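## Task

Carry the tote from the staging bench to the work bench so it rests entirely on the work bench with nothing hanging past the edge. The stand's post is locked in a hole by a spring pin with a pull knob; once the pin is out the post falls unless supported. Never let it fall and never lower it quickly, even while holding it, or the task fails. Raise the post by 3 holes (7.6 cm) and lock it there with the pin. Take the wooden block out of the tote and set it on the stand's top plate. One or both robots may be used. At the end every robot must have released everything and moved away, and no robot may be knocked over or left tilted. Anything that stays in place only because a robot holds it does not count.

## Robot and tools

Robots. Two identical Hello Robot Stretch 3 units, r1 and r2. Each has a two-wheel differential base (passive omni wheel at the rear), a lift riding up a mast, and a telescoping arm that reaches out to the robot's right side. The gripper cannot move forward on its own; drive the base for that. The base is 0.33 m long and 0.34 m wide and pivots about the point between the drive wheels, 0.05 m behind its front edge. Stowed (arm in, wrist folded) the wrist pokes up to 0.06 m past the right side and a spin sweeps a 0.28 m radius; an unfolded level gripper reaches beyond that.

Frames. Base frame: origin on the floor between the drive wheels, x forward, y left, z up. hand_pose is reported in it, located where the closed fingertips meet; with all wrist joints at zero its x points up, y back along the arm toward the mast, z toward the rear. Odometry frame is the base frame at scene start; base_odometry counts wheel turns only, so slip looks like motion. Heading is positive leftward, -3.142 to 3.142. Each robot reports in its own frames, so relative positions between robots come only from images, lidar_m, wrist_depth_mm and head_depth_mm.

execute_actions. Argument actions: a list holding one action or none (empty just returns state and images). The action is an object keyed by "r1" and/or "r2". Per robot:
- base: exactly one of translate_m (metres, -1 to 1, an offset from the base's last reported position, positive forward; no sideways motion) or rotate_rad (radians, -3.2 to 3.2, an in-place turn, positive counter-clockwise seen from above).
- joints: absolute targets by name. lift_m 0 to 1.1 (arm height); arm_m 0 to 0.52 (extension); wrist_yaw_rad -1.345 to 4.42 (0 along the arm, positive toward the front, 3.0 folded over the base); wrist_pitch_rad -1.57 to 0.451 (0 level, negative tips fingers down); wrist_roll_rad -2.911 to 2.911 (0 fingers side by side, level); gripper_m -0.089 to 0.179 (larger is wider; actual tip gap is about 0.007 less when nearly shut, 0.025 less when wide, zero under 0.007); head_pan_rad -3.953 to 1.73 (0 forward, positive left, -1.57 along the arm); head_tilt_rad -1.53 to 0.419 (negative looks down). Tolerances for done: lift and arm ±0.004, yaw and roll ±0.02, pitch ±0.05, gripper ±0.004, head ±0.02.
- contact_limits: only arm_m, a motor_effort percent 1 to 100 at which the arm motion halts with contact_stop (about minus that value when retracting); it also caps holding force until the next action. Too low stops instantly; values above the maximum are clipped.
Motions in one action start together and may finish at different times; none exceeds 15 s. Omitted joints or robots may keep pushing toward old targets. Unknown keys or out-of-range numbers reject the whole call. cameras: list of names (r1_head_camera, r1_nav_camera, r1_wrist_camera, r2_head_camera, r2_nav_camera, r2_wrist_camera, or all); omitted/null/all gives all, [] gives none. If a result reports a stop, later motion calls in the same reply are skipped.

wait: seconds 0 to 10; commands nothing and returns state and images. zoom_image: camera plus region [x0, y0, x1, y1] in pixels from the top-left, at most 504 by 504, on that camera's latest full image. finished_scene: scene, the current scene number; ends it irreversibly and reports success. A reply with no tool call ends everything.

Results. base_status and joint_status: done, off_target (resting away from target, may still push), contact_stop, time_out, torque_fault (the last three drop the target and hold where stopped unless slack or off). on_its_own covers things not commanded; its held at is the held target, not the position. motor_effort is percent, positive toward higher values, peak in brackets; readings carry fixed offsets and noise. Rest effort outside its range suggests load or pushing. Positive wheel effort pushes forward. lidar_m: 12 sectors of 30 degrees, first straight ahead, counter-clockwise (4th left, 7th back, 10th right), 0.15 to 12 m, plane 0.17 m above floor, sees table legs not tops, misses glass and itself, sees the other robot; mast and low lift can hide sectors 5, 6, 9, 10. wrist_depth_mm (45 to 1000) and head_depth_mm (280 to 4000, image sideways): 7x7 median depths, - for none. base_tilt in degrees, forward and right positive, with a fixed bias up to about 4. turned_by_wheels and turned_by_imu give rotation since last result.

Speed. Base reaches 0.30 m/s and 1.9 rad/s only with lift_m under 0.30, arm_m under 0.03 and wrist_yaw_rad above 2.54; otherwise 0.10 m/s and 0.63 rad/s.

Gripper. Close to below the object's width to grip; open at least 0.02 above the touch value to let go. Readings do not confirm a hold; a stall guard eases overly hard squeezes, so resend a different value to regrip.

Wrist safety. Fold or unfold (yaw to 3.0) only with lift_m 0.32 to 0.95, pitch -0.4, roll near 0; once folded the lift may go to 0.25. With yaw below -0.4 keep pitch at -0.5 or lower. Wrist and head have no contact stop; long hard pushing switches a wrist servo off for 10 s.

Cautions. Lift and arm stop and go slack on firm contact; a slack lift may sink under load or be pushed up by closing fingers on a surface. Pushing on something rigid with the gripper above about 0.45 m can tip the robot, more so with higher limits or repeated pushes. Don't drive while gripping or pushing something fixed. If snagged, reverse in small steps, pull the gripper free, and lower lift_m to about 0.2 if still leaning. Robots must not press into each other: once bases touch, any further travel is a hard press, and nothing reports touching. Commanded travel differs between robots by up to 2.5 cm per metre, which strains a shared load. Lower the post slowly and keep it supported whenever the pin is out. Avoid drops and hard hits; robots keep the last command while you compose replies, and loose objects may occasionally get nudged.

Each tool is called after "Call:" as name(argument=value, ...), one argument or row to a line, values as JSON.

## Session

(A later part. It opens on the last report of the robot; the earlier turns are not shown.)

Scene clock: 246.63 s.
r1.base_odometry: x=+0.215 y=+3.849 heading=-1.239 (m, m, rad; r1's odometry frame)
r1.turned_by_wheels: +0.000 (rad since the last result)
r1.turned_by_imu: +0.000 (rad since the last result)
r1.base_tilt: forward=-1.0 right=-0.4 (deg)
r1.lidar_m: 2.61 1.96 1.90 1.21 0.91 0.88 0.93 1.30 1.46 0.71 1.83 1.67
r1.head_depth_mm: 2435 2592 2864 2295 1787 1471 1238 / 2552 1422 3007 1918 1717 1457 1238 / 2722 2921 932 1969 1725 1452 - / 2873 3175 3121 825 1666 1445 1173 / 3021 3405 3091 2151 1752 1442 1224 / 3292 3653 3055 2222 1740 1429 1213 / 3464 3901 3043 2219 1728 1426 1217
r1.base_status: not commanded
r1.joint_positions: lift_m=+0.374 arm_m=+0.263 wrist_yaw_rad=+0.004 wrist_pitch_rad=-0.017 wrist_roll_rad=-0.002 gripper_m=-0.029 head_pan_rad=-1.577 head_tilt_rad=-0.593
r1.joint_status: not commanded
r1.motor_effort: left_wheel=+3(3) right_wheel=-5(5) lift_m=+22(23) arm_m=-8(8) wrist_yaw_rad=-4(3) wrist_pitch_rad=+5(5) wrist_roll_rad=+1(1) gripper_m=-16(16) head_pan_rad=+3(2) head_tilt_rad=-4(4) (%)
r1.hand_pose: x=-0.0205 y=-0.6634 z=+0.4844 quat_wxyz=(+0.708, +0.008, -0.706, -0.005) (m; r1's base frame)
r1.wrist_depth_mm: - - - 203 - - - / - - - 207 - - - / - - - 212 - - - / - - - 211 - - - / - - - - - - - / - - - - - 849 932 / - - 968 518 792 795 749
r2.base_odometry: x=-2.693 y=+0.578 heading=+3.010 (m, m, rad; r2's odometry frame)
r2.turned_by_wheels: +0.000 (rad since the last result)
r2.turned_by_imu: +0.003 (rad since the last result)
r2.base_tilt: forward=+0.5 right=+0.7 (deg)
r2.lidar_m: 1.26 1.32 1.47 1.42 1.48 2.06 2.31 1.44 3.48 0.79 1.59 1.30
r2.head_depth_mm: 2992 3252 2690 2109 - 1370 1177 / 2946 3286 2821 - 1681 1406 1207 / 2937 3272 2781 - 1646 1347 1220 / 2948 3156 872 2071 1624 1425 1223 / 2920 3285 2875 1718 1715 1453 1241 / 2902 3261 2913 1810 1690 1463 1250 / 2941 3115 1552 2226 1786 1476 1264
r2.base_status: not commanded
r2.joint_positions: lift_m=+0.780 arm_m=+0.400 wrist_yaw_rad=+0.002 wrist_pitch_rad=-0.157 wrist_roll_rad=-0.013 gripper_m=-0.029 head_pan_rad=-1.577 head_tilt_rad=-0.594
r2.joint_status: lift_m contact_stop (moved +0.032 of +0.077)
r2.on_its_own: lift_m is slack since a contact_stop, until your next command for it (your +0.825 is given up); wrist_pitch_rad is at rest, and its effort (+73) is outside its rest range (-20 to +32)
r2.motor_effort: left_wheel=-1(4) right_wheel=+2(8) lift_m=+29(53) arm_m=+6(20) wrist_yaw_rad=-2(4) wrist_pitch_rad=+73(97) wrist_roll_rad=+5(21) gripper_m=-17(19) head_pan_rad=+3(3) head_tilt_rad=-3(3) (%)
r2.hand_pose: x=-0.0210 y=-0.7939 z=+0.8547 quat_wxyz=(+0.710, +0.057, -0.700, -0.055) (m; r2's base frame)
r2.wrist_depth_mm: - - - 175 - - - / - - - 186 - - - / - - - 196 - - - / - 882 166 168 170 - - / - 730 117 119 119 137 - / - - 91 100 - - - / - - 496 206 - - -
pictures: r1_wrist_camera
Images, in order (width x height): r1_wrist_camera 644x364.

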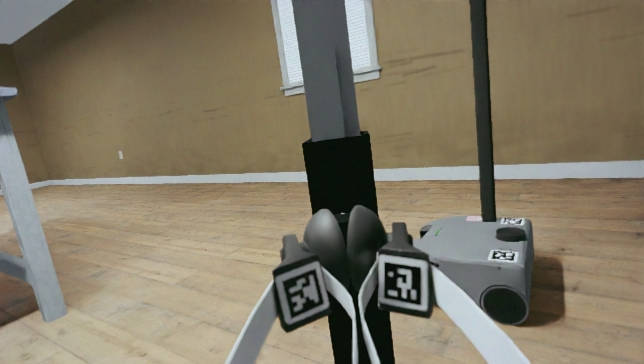

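Call:
execute_actions(
  actions=[
    {"r2":{"joints":{"lift_m":0.752,"arm_m":0.392}},"r1":{"joints":{"gripper_m":0.07}}},
  ],
  cameras=[],
)

Call:
execute_actions(
  actions=[
    {"r1":{"joints":{"arm_m":0.291}}},
  ],
  cameras=[],
)

Call:
execute_actions(
  actions=[
    {"r1":{"joints":{"gripper_m":-0.06}}},
  ],
  cameras=["r1_wrist_camera"],
)

Call:
execute_actions(
  actions=[
    {"r1":{"joints":{"arm_m":0.268}}},
  ],
  cameras=["r1_wrist_camera"],
)

Scene clock: 248.40 s.
r1.base_odometry: x=+0.215 y=+3.849 heading=-1.239 (m, m, rad; r1's odometry frame)
r1.turned_by_wheels: +0.000 (rad since the last result)
r1.turned_by_imu: +0.000 (rad since the last result)
r1.base_tilt: forward=-0.9 right=-0.4 (deg)
r1.lidar_m: 2.59 1.96 1.91 1.21 0.91 0.88 0.93 1.30 1.46 0.71 1.84 1.67
r1.head_depth_mm: 2401 2557 2844 2300 1795 1464 1243 / 2566 1422 2963 1916 1714 1459 1233 / 2714 2942 955 1915 1722 1452 - / 2868 3187 2953 830 1653 1379 1170 / 3067 3414 3084 2153 1746 1438 1224 / 3256 3666 3057 2217 1743 1423 1213 / 3452 3838 3017 2199 1724 1428 1212
r1.base_status: not commanded
r1.joint_positions: lift_m=+0.374 arm_m=+0.262 wrist_yaw_rad=+0.003 wrist_pitch_rad=-0.018 wrist_roll_rad=-0.002 gripper_m=+0.070 head_pan_rad=-1.577 head_tilt_rad=-0.593
r1.joint_status: all done
r1.motor_effort: left_wheel=+3(3) right_wheel=-3(5) lift_m=+23(22) arm_m=-4(9) wrist_yaw_rad=-3(4) wrist_pitch_rad=+5(6) wrist_roll_rad=+1(1) gripper_m=+0(94) head_pan_rad=+3(3) head_tilt_rad=-4(5) (%)
r1.hand_pose: x=-0.0207 y=-0.6631 z=+0.4842 quat_wxyz=(+0.708, +0.008, -0.706, -0.006) (m; r1's base frame)
r1.wrist_depth_mm: - - - 203 - - - / - - - 208 - - - / - - - 211 - - - / - - - 211 - - - / - - - 217 - - - / - - - 225 979 - 948 / - - 889 826 784 790 758
r2.base_odometry: x=-2.693 y=+0.578 heading=+3.010 (m, m, rad; r2's odometry frame)
r2.turned_by_wheels: +0.000 (rad since the last result)
r2.turned_by_imu: +0.000 (rad since the last result)
r2.base_tilt: forward=+0.4 right=+0.6 (deg)
r2.lidar_m: 1.26 1.31 1.47 1.42 1.49 2.05 2.30 1.45 3.47 0.79 1.59 1.30
r2.head_depth_mm: 2948 3233 2687 2062 - - 1181 / 2949 3276 2739 - 1679 1408 1214 / 2909 3318 2640 - 1650 1349 1222 / 2944 3142 871 2064 1638 1421 1238 / 2892 3289 2914 1724 1722 1448 1239 / 2919 3235 2921 1804 1686 1476 1246 / 2950 3169 1549 2240 1779 1479 1260
r2.base_status: not commanded
r2.joint_positions: lift_m=+0.752 arm_m=+0.392 wrist_yaw_rad=+0.002 wrist_pitch_rad=-0.065 wrist_roll_rad=-0.009 gripper_m=-0.029 head_pan_rad=-1.577 head_tilt_rad=-0.594
r2.joint_status: all done
r2.motor_effort: left_wheel=+0(1) right_wheel=+1(2) lift_m=+26(28) arm_m=+1(6) wrist_yaw_rad=-2(2) wrist_pitch_rad=+31(73) wrist_roll_rad=+4(5) gripper_m=-16(17) head_pan_rad=+2(3) head_tilt_rad=-4(4) (%)
r2.hand_pose: x=-0.0209 y=-0.7911 z=+0.8501 quat_wxyz=(+0.710, +0.024, -0.703, -0.022) (m; r2's base frame)
r2.wrist_depth_mm: - - - 185 - - - / - - - 194 - - - / - - - 202 - - - / - 934 168 171 172 - - / - 797 107 107 117 - - / - 645 87 184 - - - / - - - 201 - - -
pictures: none
No camera images: the call's "cameras" was empty. Leave "cameras" out to get every camera's image.

Scene clock: 249.60 s.
r1.base_odometry: x=+0.215 y=+3.849 heading=-1.239 (m, m, rad; r1's odometry frame)
r1.turned_by_wheels: +0.000 (rad since the last result)
r1.turned_by_imu: +0.000 (rad since the last result)
r1.base_tilt: forward=-1.0 right=-0.5 (deg)
r1.lidar_m: 2.60 1.96 1.91 1.21 0.91 0.88 0.93 1.30 1.46 0.71 1.84 1.68
r1.head_depth_mm: 2400 2552 2865 2287 1796 1465 1238 / 2586 1428 2980 1923 1718 1457 1238 / 2707 2954 949 1913 1710 1476 - / 2883 3192 2943 831 1664 1444 1176 / 3026 3384 3068 2149 1753 1444 1225 / 3257 3630 3044 2225 1744 1437 1219 / 3448 3870 3024 2200 1719 1419 1213
r1.base_status: not commanded
r1.joint_positions: lift_m=+0.374 arm_m=+0.291 wrist_yaw_rad=+0.002 wrist_pitch_rad=-0.018 wrist_roll_rad=-0.002 gripper_m=+0.070 head_pan_rad=-1.577 head_tilt_rad=-0.593
r1.joint_status: all done
r1.motor_effort: left_wheel=+3(3) right_wheel=-3(4) lift_m=+23(22) arm_m=+4(5) wrist_yaw_rad=-3(2) wrist_pitch_rad=+6(6) wrist_roll_rad=+1(1) gripper_m=+0(1) head_pan_rad=+2(4) head_tilt_rad=-4(4) (%)
r1.hand_pose: x=-0.0208 y=-0.6914 z=+0.4841 quat_wxyz=(+0.708, +0.008, -0.706, -0.006) (m; r1's base frame)
r1.wrist_depth_mm: - - - 175 - - - / - - - 180 - - - / - - - 184 - - - / - - - 182 - - - / - - - 186 - - - / - - - 194 884 - 925 / - - 893 815 793 787 766
r2.base_odometry: x=-2.693 y=+0.578 heading=+3.010 (m, m, rad; r2's odometry frame)
r2.turned_by_wheels: +0.000 (rad since the last result)
r2.turned_by_imu: +0.000 (rad since the last result)
r2.base_tilt: forward=+0.5 right=+0.6 (deg)
r2.lidar_m: 1.26 1.31 1.47 1.42 1.48 2.06 2.30 1.45 3.48 0.79 1.59 1.30
r2.head_depth_mm: 2922 3218 2674 2059 - - 1175 / 2953 3308 2716 - 1664 1408 1211 / 2986 3290 2643 - 1644 1349 1223 / 2930 3190 873 2071 1678 1431 1232 / 2951 3284 2894 1781 1723 1447 1245 / 2920 3281 2989 1800 1691 1462 1249 / 2948 3164 1548 2235 1771 1485 1261
r2.base_status: not commanded
r2.joint_positions: lift_m=+0.752 arm_m=+0.392 wrist_yaw_rad=+0.002 wrist_pitch_rad=-0.065 wrist_roll_rad=-0.009 gripper_m=-0.029 head_pan_rad=-1.577 head_tilt_rad=-0.594
r2.joint_status: not commanded
r2.motor_effort: left_wheel=+0(0) right_wheel=+0(1) lift_m=+25(25) arm_m=+1(1) wrist_yaw_rad=-2(2) wrist_pitch_rad=+31(30) wrist_roll_rad=+4(4) gripper_m=-17(16) head_pan_rad=+3(3) head_tilt_rad=-3(4) (%)
r2.hand_pose: x=-0.0209 y=-0.7911 z=+0.8501 quat_wxyz=(+0.710, +0.024, -0.703, -0.022) (m; r2's base frame)
r2.wrist_depth_mm: - - - 186 - - - / - - - 193 - - - / - - - 202 - - - / - 923 170 171 172 - - / - 806 107 107 117 - - / - - 87 184 - - - / - - 523 201 - - -
pictures: none
No camera images: the call's "cameras" was empty. Leave "cameras" out to get every camera's image.

Scene clock: 251.40 s.
r1.base_odometry: x=+0.215 y=+3.849 heading=-1.239 (m, m, rad; r1's odometry frame)
r1.turned_by_wheels: +0.000 (rad since the last result)
r1.turned_by_imu: +0.001 (rad since the last result)
r1.base_tilt: forward=-1.0 right=-0.3 (deg)
r1.lidar_m: 2.61 1.96 1.90 1.21 0.91 0.88 0.93 1.30 1.46 0.71 1.84 1.67
r1.head_depth_mm: 2401 2552 2886 2305 1797 1466 1250 / 2569 1422 2988 1921 1719 1456 1233 / 2707 2953 952 1896 1719 1467 1182 / 2877 3187 3112 828 1678 1462 1176 / 3073 3396 3080 2149 1740 1435 1218 / 3294 3654 3065 2205 1743 1434 1221 / 3488 3908 3038 2203 1730 1429 1216
r1.base_status: not commanded
r1.joint_positions: lift_m=+0.374 arm_m=+0.291 wrist_yaw_rad=+0.004 wrist_pitch_rad=-0.018 wrist_roll_rad=-0.002 gripper_m=-0.058 head_pan_rad=-1.577 head_tilt_rad=-0.593
r1.joint_status: all done
r1.motor_effort: left_wheel=+3(3) right_wheel=-4(5) lift_m=+22(22) arm_m=-2(4) wrist_yaw_rad=-4(4) wrist_pitch_rad=+5(5) wrist_roll_rad=+1(1) gripper_m=-33(100) head_pan_rad=+3(4) head_tilt_rad=-4(4) (%)
r1.hand_pose: x=-0.0205 y=-0.6919 z=+0.4843 quat_wxyz=(+0.708, +0.008, -0.706, -0.005) (m; r1's base frame)
r1.wrist_depth_mm: - - - 174 - - - / - - - 180 - - - / - - - 183 - - - / - - - 181 - - - / - - - 184 - - - / - - - 150 - 809 942 / - - 909 810 803 788 752
r2.base_odometry: x=-2.693 y=+0.578 heading=+3.010 (m, m, rad; r2's odometry frame)
r2.turned_by_wheels: +0.000 (rad since the last result)
r2.turned_by_imu: +0.000 (rad since the last result)
r2.base_tilt: forward=+0.5 right=+0.5 (deg)
r2.lidar_m: 1.26 1.32 1.46 1.42 1.48 2.05 2.31 1.44 3.48 0.79 1.59 1.30
r2.head_depth_mm: 2967 3244 2671 2064 - - 1175 / 2945 3285 2710 - 1668 1404 1211 / 2938 3243 2638 - 1650 1347 1222 / 2910 3187 870 2059 1669 1419 1223 / 2923 3298 2918 1792 1719 1453 1238 / 2949 3249 2946 1814 1689 1467 1249 / 2924 3155 1552 2222 1779 1473 1263
r2.base_status: not commanded
r2.joint_positions: lift_m=+0.752 arm_m=+0.392 wrist_yaw_rad=+0.002 wrist_pitch_rad=-0.065 wrist_roll_rad=-0.009 gripper_m=-0.029 head_pan_rad=-1.577 head_tilt_rad=-0.594
r2.joint_status: not commanded
r2.motor_effort: left_wheel=+0(0) right_wheel=+1(1) lift_m=+25(25) arm_m=+1(1) wrist_yaw_rad=-2(2) wrist_pitch_rad=+31(31) wrist_roll_rad=+4(4) gripper_m=-17(16) head_pan_rad=+2(2) head_tilt_rad=-4(4) (%)
r2.hand_pose: x=-0.0209 y=-0.7911 z=+0.8501 quat_wxyz=(+0.710, +0.024, -0.703, -0.022) (m; r2's base frame)
r2.wrist_depth_mm: - - - 185 - - - / - - - 194 - - - / - - - 202 - - - / - 955 168 171 172 - - / - 810 107 107 117 - - / - - 87 185 - - - / - - 543 199 - - -
pictures: r1_wrist_camera
Images, in order (width x height): r1_wrist_camera 644x364.

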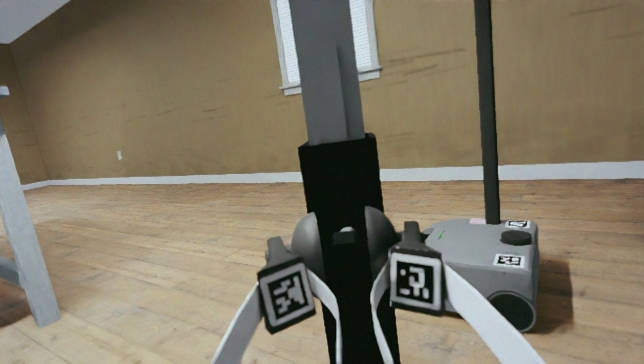

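Scene clock: 252.70 s.
r1.base_odometry: x=+0.215 y=+3.849 heading=-1.239 (m, m, rad; r1's odometry frame)
r1.turned_by_wheels: +0.000 (rad since the last result)
r1.turned_by_imu: +0.000 (rad since the last result)
r1.base_tilt: forward=-0.8 right=-0.4 (deg)
r1.lidar_m: 2.60 1.96 1.91 1.21 0.91 0.88 0.93 1.30 1.45 0.71 1.84 1.67
r1.head_depth_mm: 2418 2538 2878 2283 1786 1465 1242 / 2578 1424 2988 1928 1720 1459 1229 / 2705 2957 956 1904 1724 1458 - / 2834 3159 3091 794 1652 1449 1176 / 3036 3402 3065 2078 1738 1443 1220 / 3265 3633 3062 2219 1743 1434 1217 / 3481 3834 3030 2205 1732 1430 1214
r1.base_status: not commanded
r1.joint_positions: lift_m=+0.374 arm_m=+0.269 wrist_yaw_rad=+0.005 wrist_pitch_rad=-0.014 wrist_roll_rad=-0.002 gripper_m=-0.052 head_pan_rad=-1.577 head_tilt_rad=-0.593
r1.joint_status: all done
r1.on_its_own: gripper_m is held at -0.053, not at your -0.060, by its stall guard, which is still easing
r1.motor_effort: left_wheel=+3(5) right_wheel=-4(7) lift_m=+23(23) arm_m=-10(20) wrist_yaw_rad=-5(6) wrist_pitch_rad=+5(5) wrist_roll_rad=+1(1) gripper_m=-26(32) head_pan_rad=+4(3) head_tilt_rad=-4(4) (%)
r1.hand_pose: x=-0.0201 y=-0.6697 z=+0.4852 quat_wxyz=(+0.708, +0.007, -0.706, -0.003) (m; r1's base frame)
r1.wrist_depth_mm: - - - 196 - - - / - - - 202 - - - / - - - 205 - - - / - - - 204 - - - / - - - 206 - - - / - - - 217 - 834 950 / - - 950 834 810 784 755
r2.base_odometry: x=-2.693 y=+0.578 heading=+3.010 (m, m, rad; r2's odometry frame)
r2.turned_by_wheels: +0.000 (rad since the last result)
r2.turned_by_imu: +0.000 (rad since the last result)
r2.base_tilt: forward=+0.5 right=+0.5 (deg)
r2.lidar_m: 1.26 1.32 1.47 1.42 1.48 2.06 2.31 1.44 3.50 0.78 1.58 1.30
r2.head_depth_mm: 2941 3252 2691 2057 - - 1179 / 2956 3284 2719 - 1671 1413 1208 / 2951 3260 2765 - 1634 1360 1214 / 2943 3218 877 2018 1630 1420 1229 / 2911 3251 2885 1720 1722 1451 1245 / 2932 3254 2936 1811 1686 1459 1245 / 2944 3150 1557 2233 1771 1477 1267
r2.base_status: not commanded
r2.joint_positions: lift_m=+0.752 arm_m=+0.392 wrist_yaw_rad=+0.002 wrist_pitch_rad=-0.116 wrist_roll_rad=-0.008 gripper_m=-0.029 head_pan_rad=-1.577 head_tilt_rad=-0.594
r2.joint_status: not commanded
r2.on_its_own: wrist_pitch_rad is at rest, and its effort (+55) is outside its rest range (-20 to +32)
r2.motor_effort: left_wheel=+1(0) right_wheel=+0(1) lift_m=+31(31) arm_m=+1(1) wrist_yaw_rad=-2(2) wrist_pitch_rad=+55(62) wrist_roll_rad=+3(4) gripper_m=-16(17) head_pan_rad=+3(3) head_tilt_rad=-4(4) (%)
r2.hand_pose: x=-0.0209 y=-0.7886 z=+0.8368 quat_wxyz=(+0.709, +0.042, -0.703, -0.041) (m; r2's base frame)
r2.wrist_depth_mm: - - - 182 - - - / - - - 191 - - - / - - - 202 - - - / - 867 179 180 181 - - / - 761 121 122 123 - - / - - 92 102 - - - / - - 487 210 - - -
pictures: r1_wrist_camera
Images, in order (width x height): r1_wrist_camera 644x364.

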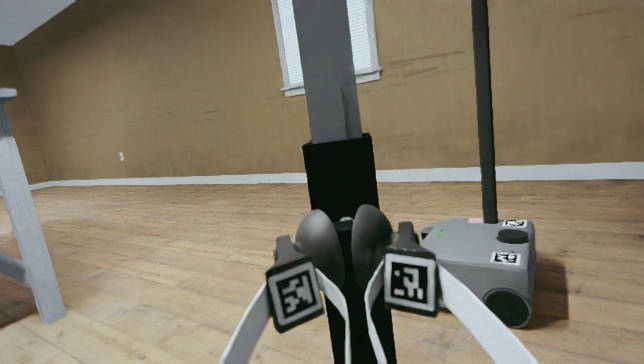

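Call:
execute_actions(
  actions=[
    {"r2":{"joints":{"lift_m":0.84}}},
  ],
  cameras=["r1_wrist_camera"],
)

Call:
execute_actions(
  actions=[
    {"r1":{"joints":{"gripper_m":0.07}}},
  ],
  cameras=["r1_wrist_camera"],
)

Call:
execute_actions(
  actions=[
    {"r2":{"joints":{"lift_m":0.828}}},
  ],
  cameras=["r1_wrist_camera"],
)

Scene clock: 254.77 s.
r1.base_odometry: x=+0.215 y=+3.849 heading=-1.239 (m, m, rad; r1's odometry frame)
r1.turned_by_wheels: +0.000 (rad since the last result)
r1.turned_by_imu: +0.000 (rad since the last result)
r1.base_tilt: forward=-0.8 right=-0.4 (deg)
r1.lidar_m: 2.60 1.95 1.90 1.21 0.91 0.88 0.93 1.30 1.46 0.71 1.84 1.67
r1.head_depth_mm: 2408 2571 2864 2286 1780 1468 1238 / 2557 1419 2980 1923 1723 1456 1235 / 2705 2888 953 1965 1711 1445 - / 2853 3192 3092 829 1666 1449 1176 / 3039 3400 3043 2140 1748 1439 1221 / 3252 3609 3044 2211 1736 1431 1218 / 3492 3887 3041 2188 1731 1428 1216
r1.base_status: not commanded
r1.joint_positions: lift_m=+0.374 arm_m=+0.269 wrist_yaw_rad=+0.005 wrist_pitch_rad=-0.014 wrist_roll_rad=-0.002 gripper_m=-0.046 head_pan_rad=-1.577 head_tilt_rad=-0.593
r1.joint_status: not commanded
r1.on_its_own: gripper_m is held at -0.047, not at your -0.060, by its stall guard, which is not easing now
r1.motor_effort: left_wheel=+3(3) right_wheel=-4(4) lift_m=+23(23) arm_m=-9(10) wrist_yaw_rad=-5(5) wrist_pitch_rad=+4(4) wrist_roll_rad=+1(1) gripper_m=-23(27) head_pan_rad=+3(3) head_tilt_rad=-3(4) (%)
r1.hand_pose: x=-0.0202 y=-0.6697 z=+0.4852 quat_wxyz=(+0.708, +0.007, -0.706, -0.004) (m; r1's base frame)
r1.wrist_depth_mm: - - - 197 - - - / - - - 201 - - - / - - - 206 - - - / - - - 204 - - - / - - - - - - - / - - - - - 837 963 / - - 961 799 803 783 760
r2.base_odometry: x=-2.693 y=+0.578 heading=+3.010 (m, m, rad; r2's odometry frame)
r2.turned_by_wheels: +0.000 (rad since the last result)
r2.turned_by_imu: +0.001 (rad since the last result)
r2.base_tilt: forward=+0.5 right=+0.6 (deg)
r2.lidar_m: 1.26 1.31 1.47 1.42 1.49 2.06 2.29 1.44 3.47 0.79 1.59 1.30
r2.head_depth_mm: 2934 3253 2660 2098 - 1363 1178 / 2933 3304 2830 - 1678 1414 1207 / 2954 3307 2760 - 1638 1345 1224 / 2948 3172 875 2061 1643 1421 1233 / 2958 3270 2865 1733 1716 1445 1242 / 2909 3290 2959 1813 1687 1466 1254 / 2877 3152 1549 2240 1777 1471 1268
r2.base_status: not commanded
r2.joint_positions: lift_m=+0.781 arm_m=+0.392 wrist_yaw_rad=+0.002 wrist_pitch_rad=-0.158 wrist_roll_rad=-0.013 gripper_m=-0.029 head_pan_rad=-1.577 head_tilt_rad=-0.594
r2.joint_status: lift_m contact_stop (moved +0.029 of +0.088)
r2.on_its_own: lift_m is slack since a contact_stop, until your next command for it (your +0.840 is given up); wrist_pitch_rad is at rest, and its effort (+74) is outside its rest range (-20 to +32)
r2.motor_effort: left_wheel=-1(2) right_wheel=+0(4) lift_m=+29(49) arm_m=+7(7) wrist_yaw_rad=-1(2) wrist_pitch_rad=+74(99) wrist_roll_rad=+5(19) gripper_m=-15(16) head_pan_rad=+3(2) head_tilt_rad=-4(4) (%)
r2.hand_pose: x=-0.0211 y=-0.7858 z=+0.8560 quat_wxyz=(+0.710, +0.057, -0.700, -0.055) (m; r2's base frame)
r2.wrist_depth_mm: - - - 183 - - - / - - - 192 - - - / - - - 205 - - - / - 881 173 174 176 - - / - 828 121 122 128 - - / - - 94 105 - - - / - - 511 220 - - -
pictures: r1_wrist_camera
Images, in order (width x height): r1_wrist_camera 644x364.

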